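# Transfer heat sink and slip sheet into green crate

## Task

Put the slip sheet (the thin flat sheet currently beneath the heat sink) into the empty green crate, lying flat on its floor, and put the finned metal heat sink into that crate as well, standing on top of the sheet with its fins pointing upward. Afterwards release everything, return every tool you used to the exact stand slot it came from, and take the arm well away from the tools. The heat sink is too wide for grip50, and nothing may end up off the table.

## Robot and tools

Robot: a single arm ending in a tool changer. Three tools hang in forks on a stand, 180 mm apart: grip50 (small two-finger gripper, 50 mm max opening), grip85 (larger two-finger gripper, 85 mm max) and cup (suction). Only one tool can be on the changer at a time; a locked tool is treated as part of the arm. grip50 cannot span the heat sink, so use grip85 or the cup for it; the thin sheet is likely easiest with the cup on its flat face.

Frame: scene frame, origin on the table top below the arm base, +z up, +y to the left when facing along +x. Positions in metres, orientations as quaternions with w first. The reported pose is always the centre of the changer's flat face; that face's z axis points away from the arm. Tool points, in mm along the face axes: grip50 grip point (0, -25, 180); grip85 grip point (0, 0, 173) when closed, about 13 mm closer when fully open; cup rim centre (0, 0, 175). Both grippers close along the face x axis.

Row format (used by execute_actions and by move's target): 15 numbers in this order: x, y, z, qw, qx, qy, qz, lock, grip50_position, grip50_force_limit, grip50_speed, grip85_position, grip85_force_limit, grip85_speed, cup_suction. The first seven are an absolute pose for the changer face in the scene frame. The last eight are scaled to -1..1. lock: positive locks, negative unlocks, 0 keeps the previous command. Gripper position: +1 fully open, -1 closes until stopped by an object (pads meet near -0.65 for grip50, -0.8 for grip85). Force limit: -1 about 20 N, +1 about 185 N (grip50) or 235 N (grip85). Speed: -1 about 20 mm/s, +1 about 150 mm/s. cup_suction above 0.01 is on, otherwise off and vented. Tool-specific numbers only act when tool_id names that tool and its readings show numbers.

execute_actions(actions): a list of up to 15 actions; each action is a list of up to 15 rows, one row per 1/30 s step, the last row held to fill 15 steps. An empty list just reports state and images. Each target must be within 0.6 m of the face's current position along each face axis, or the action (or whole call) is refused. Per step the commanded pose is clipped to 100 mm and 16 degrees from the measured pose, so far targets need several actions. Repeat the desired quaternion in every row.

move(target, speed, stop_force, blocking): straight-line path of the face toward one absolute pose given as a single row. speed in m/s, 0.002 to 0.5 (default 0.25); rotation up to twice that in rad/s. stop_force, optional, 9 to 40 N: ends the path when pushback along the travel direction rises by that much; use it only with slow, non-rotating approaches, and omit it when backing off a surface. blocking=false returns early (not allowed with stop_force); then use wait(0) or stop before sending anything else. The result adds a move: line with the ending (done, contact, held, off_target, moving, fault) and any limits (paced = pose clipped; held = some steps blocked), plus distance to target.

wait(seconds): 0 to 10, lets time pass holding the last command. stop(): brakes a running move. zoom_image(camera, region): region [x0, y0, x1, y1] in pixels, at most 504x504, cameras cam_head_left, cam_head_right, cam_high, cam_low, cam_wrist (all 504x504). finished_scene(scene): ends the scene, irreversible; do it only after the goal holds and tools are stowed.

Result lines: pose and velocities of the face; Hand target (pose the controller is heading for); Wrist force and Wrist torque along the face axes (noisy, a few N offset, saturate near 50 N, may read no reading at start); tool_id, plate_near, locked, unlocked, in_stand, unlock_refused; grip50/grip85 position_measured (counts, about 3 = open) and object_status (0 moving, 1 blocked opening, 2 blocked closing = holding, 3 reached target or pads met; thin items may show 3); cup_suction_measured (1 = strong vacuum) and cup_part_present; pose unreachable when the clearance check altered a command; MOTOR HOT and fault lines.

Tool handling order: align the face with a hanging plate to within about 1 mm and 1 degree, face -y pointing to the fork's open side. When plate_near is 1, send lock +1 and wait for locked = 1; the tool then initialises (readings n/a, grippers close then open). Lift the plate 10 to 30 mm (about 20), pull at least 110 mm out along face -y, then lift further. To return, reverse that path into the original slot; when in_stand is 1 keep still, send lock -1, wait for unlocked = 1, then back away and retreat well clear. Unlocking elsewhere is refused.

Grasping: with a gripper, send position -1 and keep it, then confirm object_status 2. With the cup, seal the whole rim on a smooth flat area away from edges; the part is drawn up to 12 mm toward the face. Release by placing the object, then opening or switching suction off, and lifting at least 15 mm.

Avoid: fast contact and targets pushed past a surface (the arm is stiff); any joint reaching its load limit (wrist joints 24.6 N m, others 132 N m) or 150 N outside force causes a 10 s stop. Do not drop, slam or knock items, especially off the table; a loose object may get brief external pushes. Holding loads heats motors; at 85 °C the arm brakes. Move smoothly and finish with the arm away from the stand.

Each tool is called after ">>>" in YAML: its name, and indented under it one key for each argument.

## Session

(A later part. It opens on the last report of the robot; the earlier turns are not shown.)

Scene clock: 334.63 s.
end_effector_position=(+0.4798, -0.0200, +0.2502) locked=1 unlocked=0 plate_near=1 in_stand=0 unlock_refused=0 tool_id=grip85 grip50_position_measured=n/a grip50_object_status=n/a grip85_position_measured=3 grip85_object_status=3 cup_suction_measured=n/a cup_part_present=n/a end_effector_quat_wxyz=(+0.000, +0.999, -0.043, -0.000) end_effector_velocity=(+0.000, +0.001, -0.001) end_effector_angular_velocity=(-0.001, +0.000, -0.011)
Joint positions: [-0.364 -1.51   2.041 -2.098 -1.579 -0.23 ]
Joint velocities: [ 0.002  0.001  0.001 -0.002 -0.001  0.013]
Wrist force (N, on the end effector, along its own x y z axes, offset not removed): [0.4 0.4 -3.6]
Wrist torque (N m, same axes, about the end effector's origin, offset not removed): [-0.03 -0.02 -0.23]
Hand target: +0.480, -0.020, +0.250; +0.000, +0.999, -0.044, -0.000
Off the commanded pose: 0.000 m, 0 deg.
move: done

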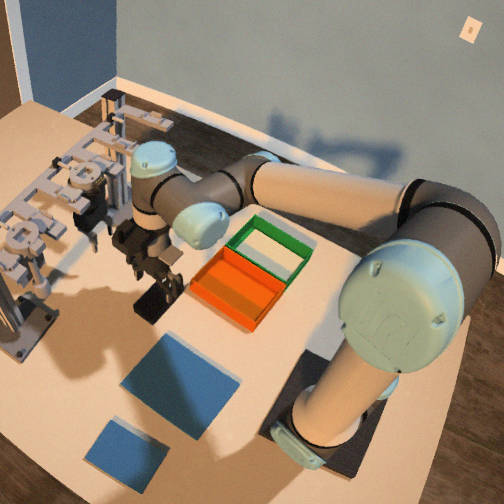

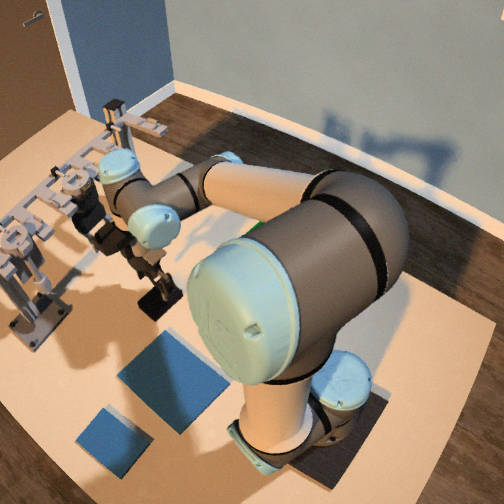

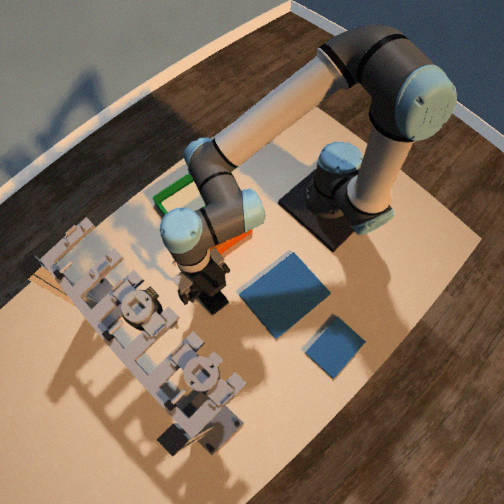

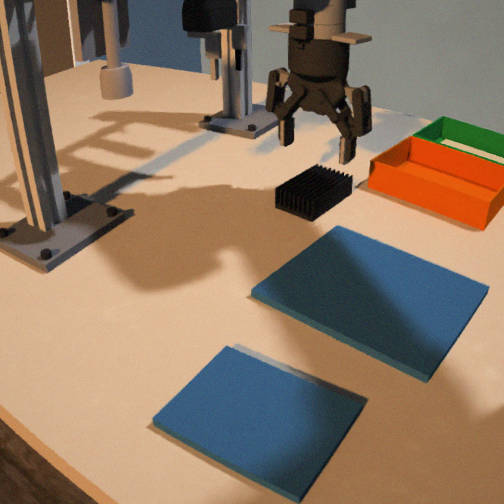

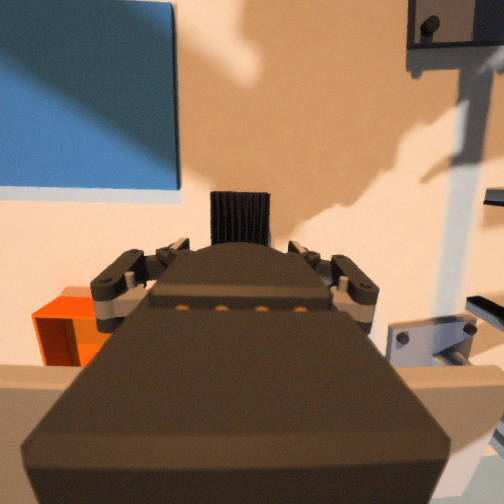

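>>> move:
  target: [0.48,-0.02,0.193,0,0.999,-0.0436,0,0,1,0,0,0.8,-0.4,0,0]
  speed: 0.05

>>> move:
  target: [0.48,-0.02,0.193,0,0.999,-0.0436,0,0,1,0,0,-1,-0.4,-0.5,0]
  speed: 0.05

>>> move:
  target: [0.48,-0.02,0.27,0,0.999,-0.0436,0,0,1,0,0,-1,-0.4,-0.5,0]
  speed: 0.08

>>> move:
  target: [0.323,-0.309,0.27,0,0.998,-0.057,0,0,1,0,0,-1,-0.4,-0.5,0]
  speed: 0.2

Scene clock: 343.60 s.
end_effector_position=(+0.4799, -0.0200, +0.1932) locked=1 unlocked=0 plate_near=1 in_stand=0 unlock_refused=0 tool_id=grip85 grip50_position_measured=n/a grip50_object_status=n/a grip85_position_measured=28 grip85_object_status=3 cup_suction_measured=n/a cup_part_present=n/a end_effector_quat_wxyz=(-0.000, +0.999, -0.044, -0.000) end_effector_velocity=(+0.000, -0.000, -0.002) end_effector_angular_velocity=(-0.001, +0.000, +0.001)
Joint positions: [-0.365 -1.422  2.119 -2.263 -1.579 -0.23 ]
Joint velocities: [ 0.     0.003  0.002 -0.005 -0.001 -0.001]
Wrist force (N, on the end effector, along its own x y z axes, offset not removed): [1.3 0.8 -1.8]
Wrist torque (N m, same axes, about the end effector's origin, offset not removed): [0.13 0.16 -0.26]
Hand target: +0.480, -0.020, +0.193; -0.000, +0.999, -0.044, -0.000
Off the commanded pose: 0.000 m, 0 deg.
move: done

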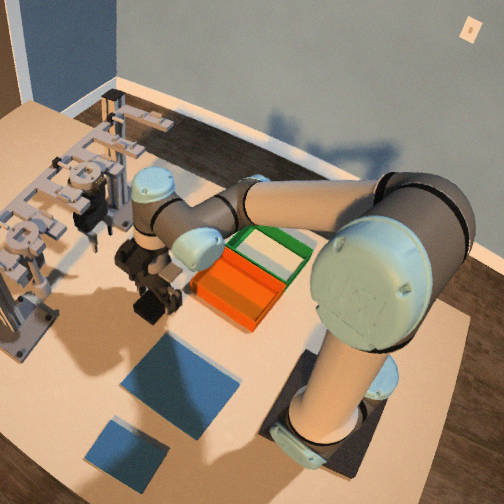

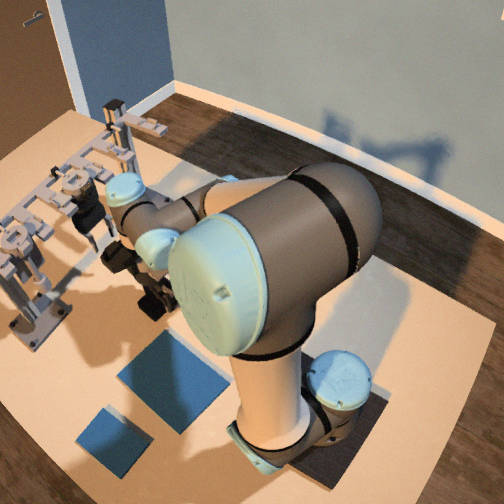

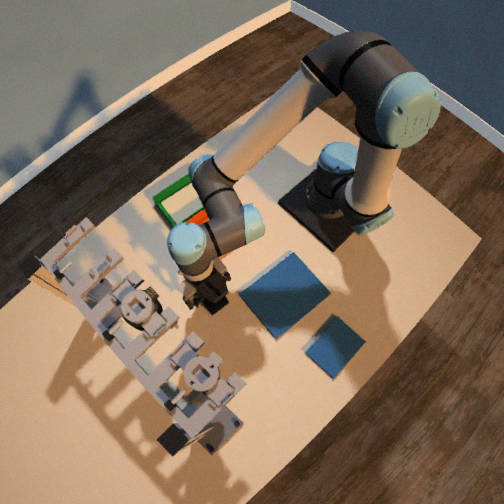

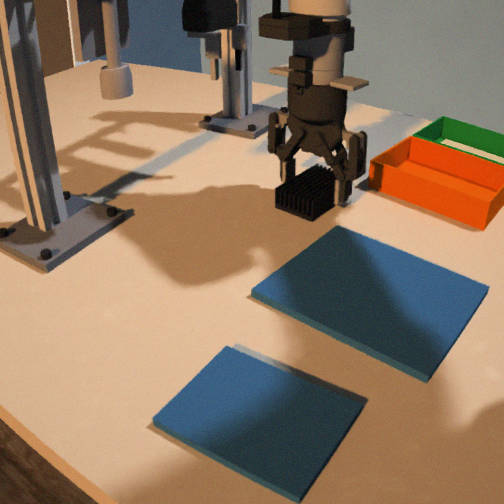

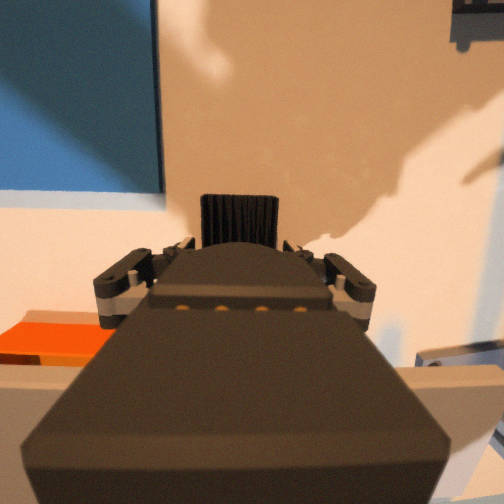

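Scene clock: 344.30 s.
end_effector_position=(+0.4800, -0.0200, +0.1931) locked=1 unlocked=0 plate_near=1 in_stand=0 unlock_refused=0 tool_id=grip85 grip50_position_measured=n/a grip50_object_status=n/a grip85_position_measured=80 grip85_object_status=2 cup_suction_measured=n/a cup_part_present=n/a end_effector_quat_wxyz=(+0.000, +0.999, -0.044, +0.000) end_effector_velocity=(-0.000, -0.000, -0.000) end_effector_angular_velocity=(-0.001, +0.000, +0.000)
Joint positions: [-0.365 -1.422  2.119 -2.264 -1.579 -0.23 ]
Joint velocities: [-0.     0.     0.    -0.    -0.001 -0.   ]
Wrist force (N, on the end effector, along its own x y z axes, offset not removed): [-12.0 -5.1 -38.0]
Wrist torque (N m, same axes, about the end effector's origin, offset not removed): [0.30 -2.26 -0.31]
Hand target: +0.480, -0.020, +0.193; -0.000, +0.999, -0.044, -0.000
Off the commanded pose: 0.000 m, 0 deg.
move: done

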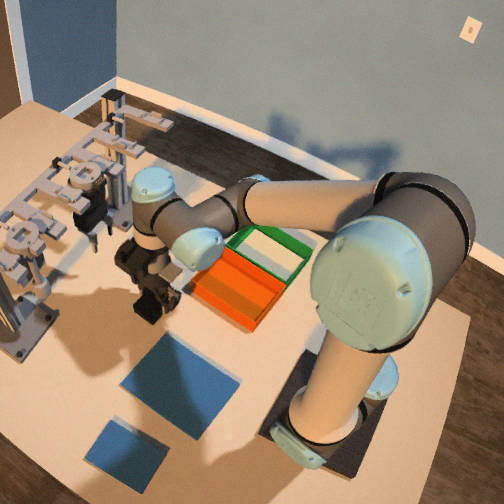

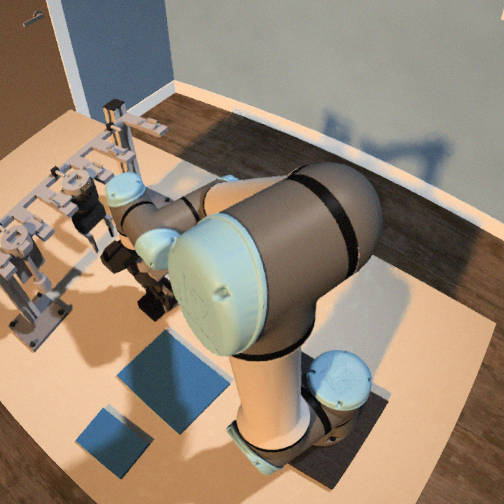

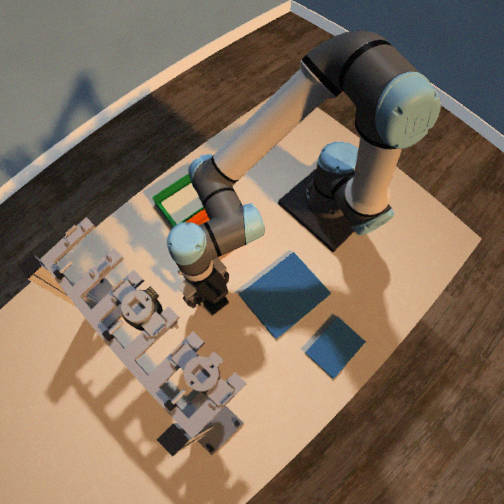

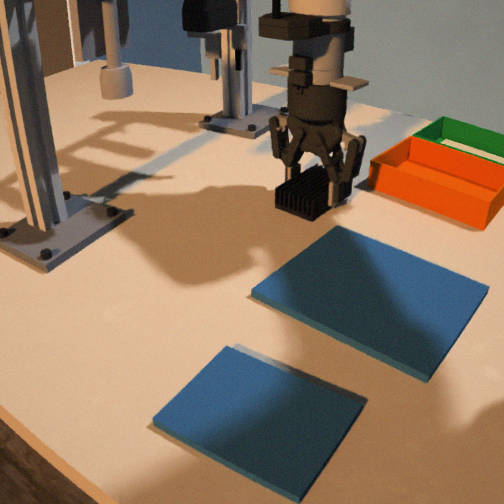

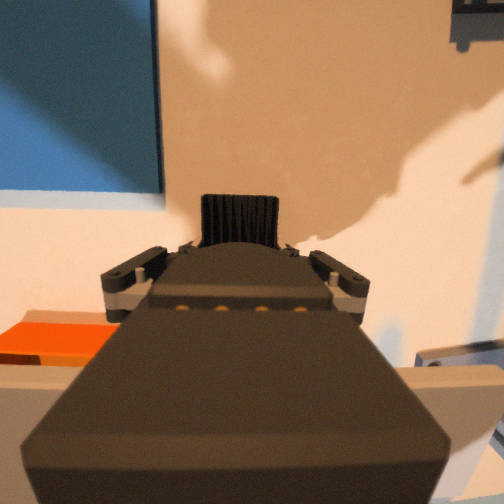

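Scene clock: 345.70 s.
end_effector_position=(+0.4802, -0.0200, +0.2698) locked=1 unlocked=0 plate_near=1 in_stand=0 unlock_refused=0 tool_id=grip85 grip50_position_measured=n/a grip50_object_status=n/a grip85_position_measured=80 grip85_object_status=2 cup_suction_measured=n/a cup_part_present=n/a end_effector_quat_wxyz=(-0.000, +0.999, -0.044, +0.000) end_effector_velocity=(+0.000, +0.000, +0.002) end_effector_angular_velocity=(+0.001, +0.000, +0.000)
Joint positions: [-0.364 -1.533  2.009 -2.042 -1.579 -0.228]
Joint velocities: [ 0.    -0.002 -0.003  0.006  0.    -0.   ]
Wrist force (N, on the end effector, along its own x y z axes, offset not removed): [-1.9 -0.3 2.1]
Wrist torque (N m, same axes, about the end effector's origin, offset not removed): [-0.04 0.03 -0.26]
Hand target: +0.480, -0.020, +0.270; +0.000, +0.999, -0.044, +0.000
Off the commanded pose: 0.000 m, 0 deg.
move: done

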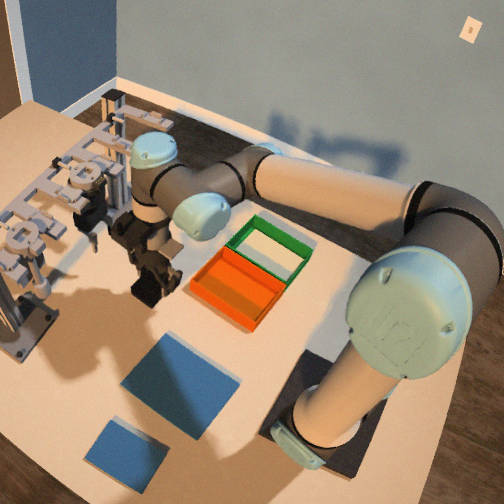

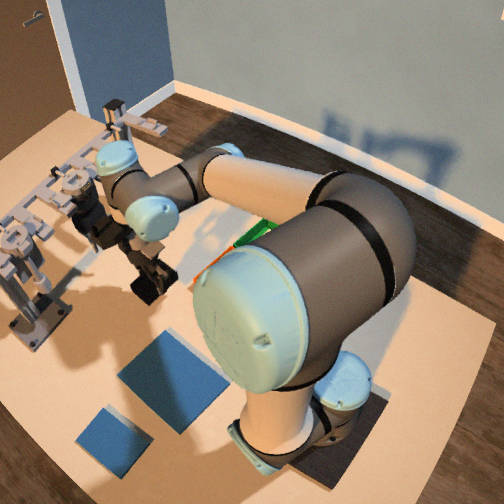

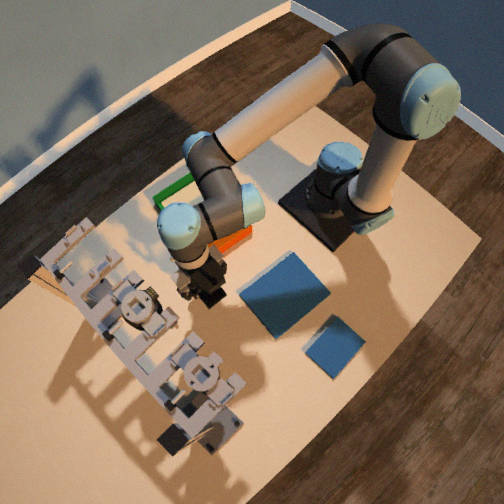

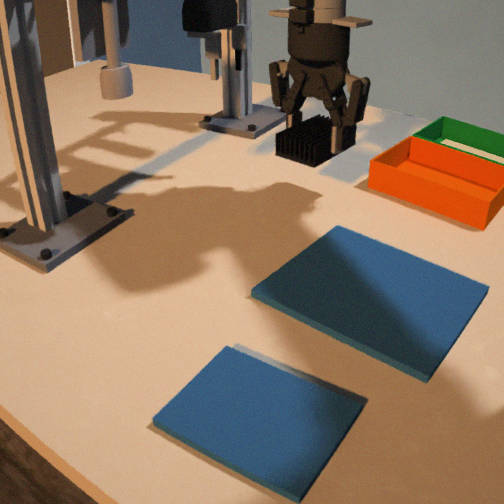

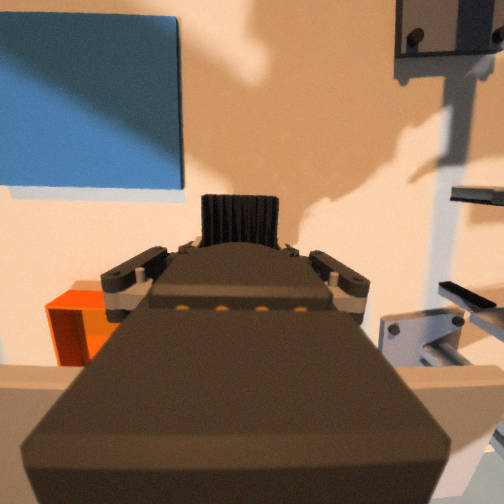

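Scene clock: 347.90 s.
end_effector_position=(+0.3231, -0.3085, +0.2700) locked=1 unlocked=0 plate_near=1 in_stand=0 unlock_refused=0 tool_id=grip85 grip50_position_measured=n/a grip50_object_status=n/a grip85_position_measured=80 grip85_object_status=2 cup_suction_measured=n/a cup_part_present=n/a end_effector_quat_wxyz=(-0.001, +0.998, -0.057, +0.000) end_effector_velocity=(-0.001, -0.002, +0.000) end_effector_angular_velocity=(-0.000, -0.000, -0.000)
Joint positions: [-1.105 -1.626  2.093 -2.04  -1.578 -0.943]
Joint velocities: [-0.004  0.002 -0.002 -0.     0.    -0.003]
Wrist force (N, on the end effector, along its own x y z axes, offset not removed): [-0.2 0.3 -0.6]
Wrist torque (N m, same axes, about the end effector's origin, offset not removed): [0.01 -0.01 -0.12]
Hand target: +0.323, -0.309, +0.270; -0.001, +0.998, -0.057, +0.000
Off the commanded pose: 0.000 m, 0 deg.
move: done

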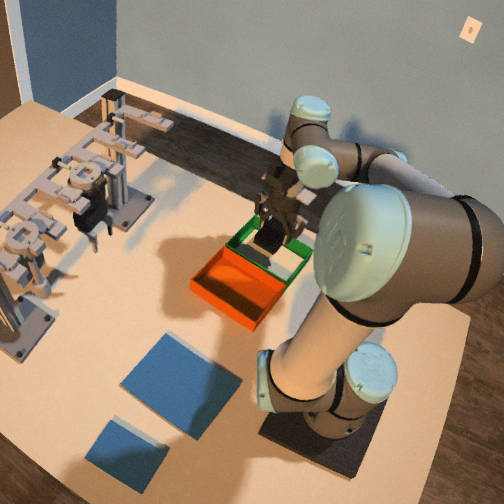

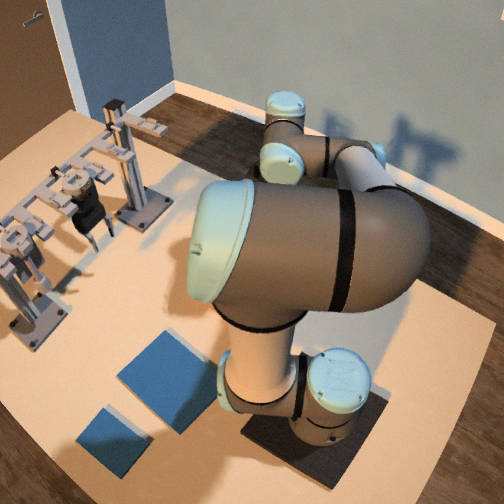

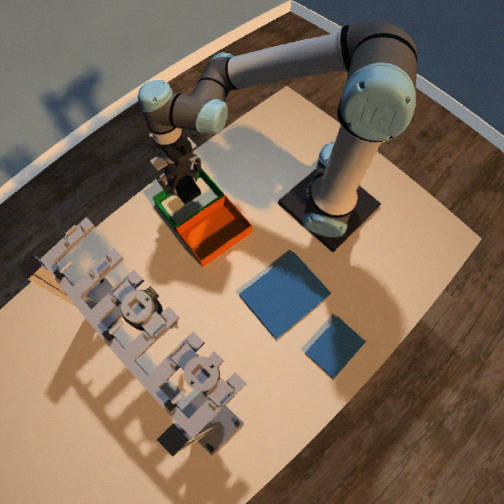

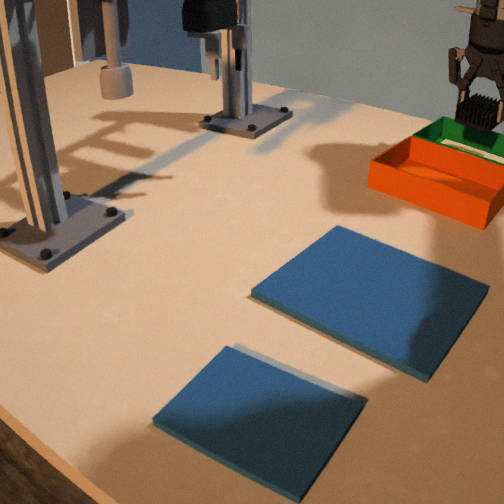

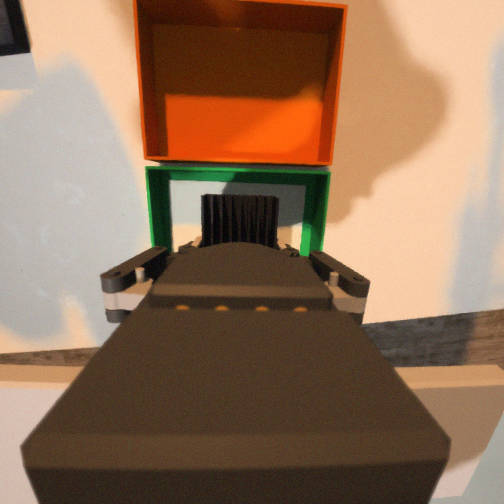

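>>> move:
  target: [0.323,-0.309,0.203,0,0.998,-0.057,0,0,1,0,0,-1,-0.4,-0.5,0]
  speed: 0.05

>>> move:
  target: [0.323,-0.309,0.193,0,0.998,-0.057,0,0,1,0,0,-1,-0.4,-0.5,0]
  speed: 0.004
  stop_force: 10

Scene clock: 353.00 s.
end_effector_position=(+0.3229, -0.3089, +0.2032) locked=1 unlocked=0 plate_near=1 in_stand=0 unlock_refused=0 tool_id=grip85 grip50_position_measured=n/a grip50_object_status=n/a grip85_position_measured=80 grip85_object_status=2 cup_suction_measured=n/a cup_part_present=n/a end_effector_quat_wxyz=(-0.000, +0.998, -0.057, -0.000) end_effector_velocity=(-0.000, -0.000, -0.002) end_effector_angular_velocity=(-0.000, +0.000, -0.000)
Joint positions: [-1.107 -1.525  2.195 -2.244 -1.579 -0.945]
Joint velocities: [-0.     0.003  0.002 -0.005 -0.001  0.   ]
Wrist force (N, on the end effector, along its own x y z axes, offset not removed): [-1.3 -2.0 -1.1]
Wrist torque (N m, same axes, about the end effector's origin, offset not removed): [-0.18 0.16 -0.29]
Hand target: +0.323, -0.309, +0.203; -0.000, +0.998, -0.057, +0.000
Off the commanded pose: 0.000 m, 0 deg.
move: done

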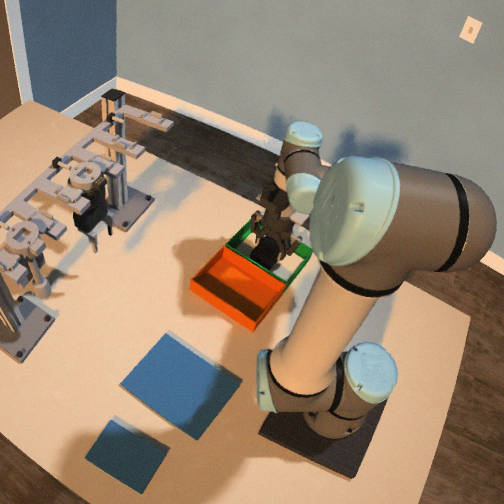

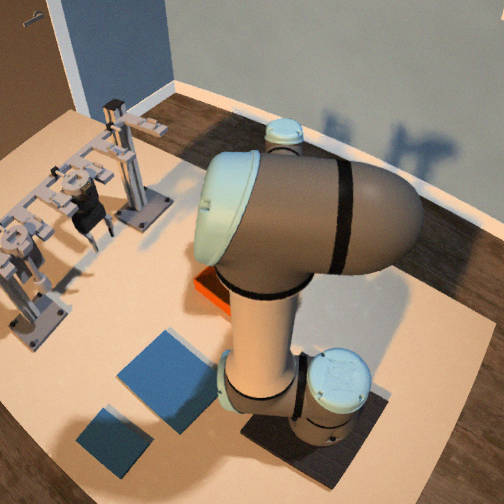

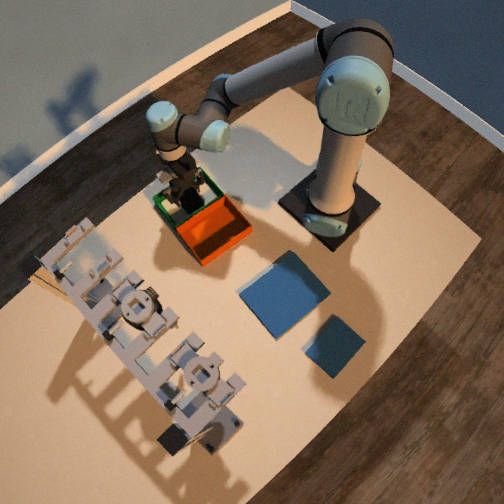

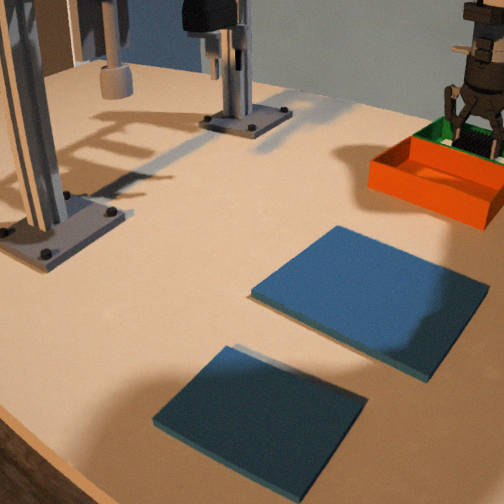

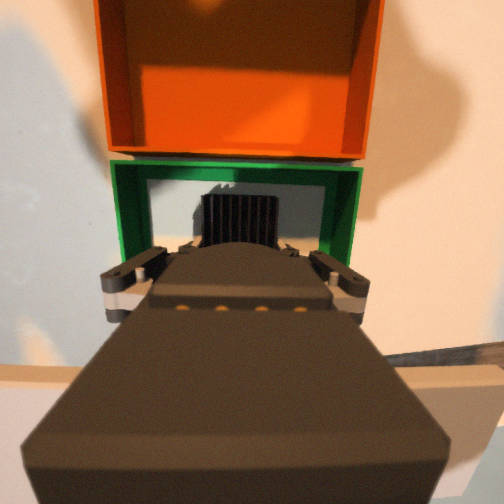

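Scene clock: 354.67 s.
end_effector_position=(+0.3230, -0.3089, +0.1980) locked=1 unlocked=0 plate_near=1 in_stand=0 unlock_refused=0 tool_id=grip85 grip50_position_measured=n/a grip50_object_status=n/a grip85_position_measured=80 grip85_object_status=2 cup_suction_measured=n/a cup_part_present=n/a end_effector_quat_wxyz=(+0.000, +0.998, -0.057, +0.000) end_effector_velocity=(-0.000, +0.000, +0.001) end_effector_angular_velocity=(+0.002, +0.001, +0.001)
Joint positions: [-1.107 -1.515  2.202 -2.26  -1.579 -0.945]
Joint velocities: [ 0.    -0.002 -0.002  0.006  0.    -0.001]
Wrist force (N, on the end effector, along its own x y z axes, offset not removed): [-2.2 -4.8 -35.6]
Wrist torque (N m, same axes, about the end effector's origin, offset not removed): [1.29 -1.08 -0.17]
Hand target: +0.323, -0.309, +0.198; -0.000, +0.998, -0.057, -0.000
Off the commanded pose: 0.005 m, 0 deg.
move: contact

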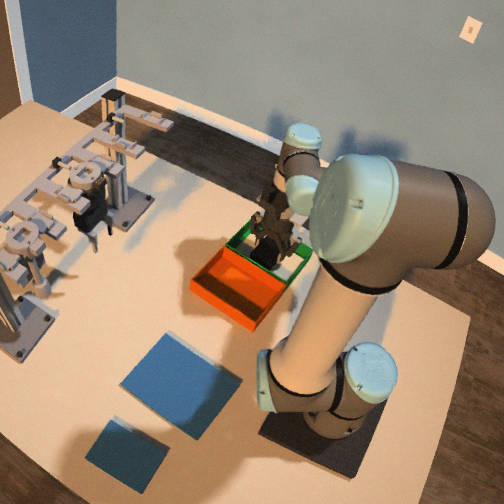

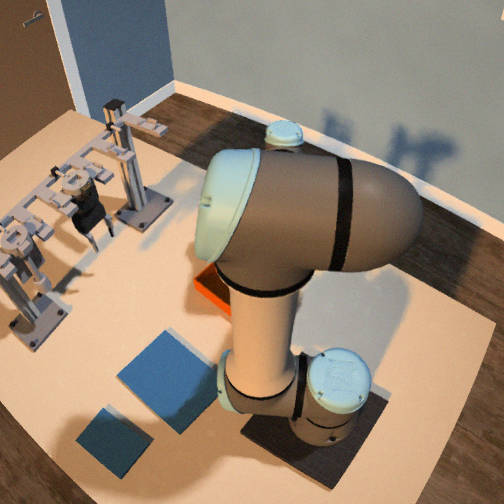

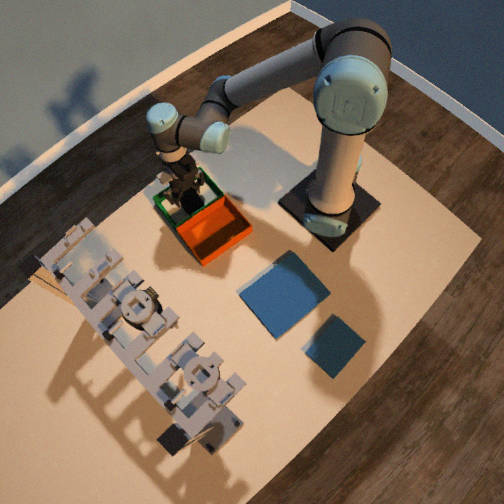

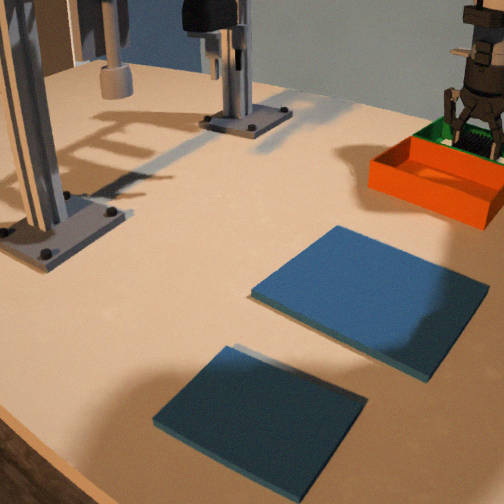

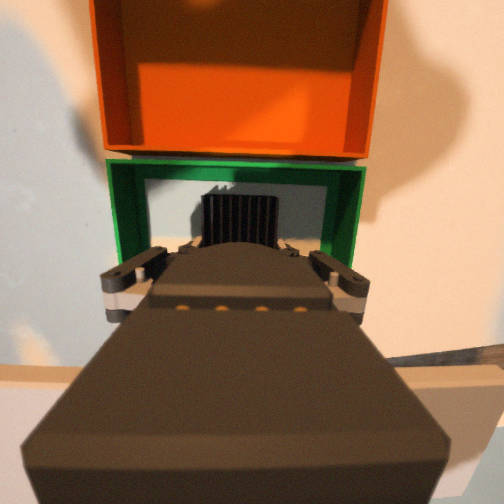

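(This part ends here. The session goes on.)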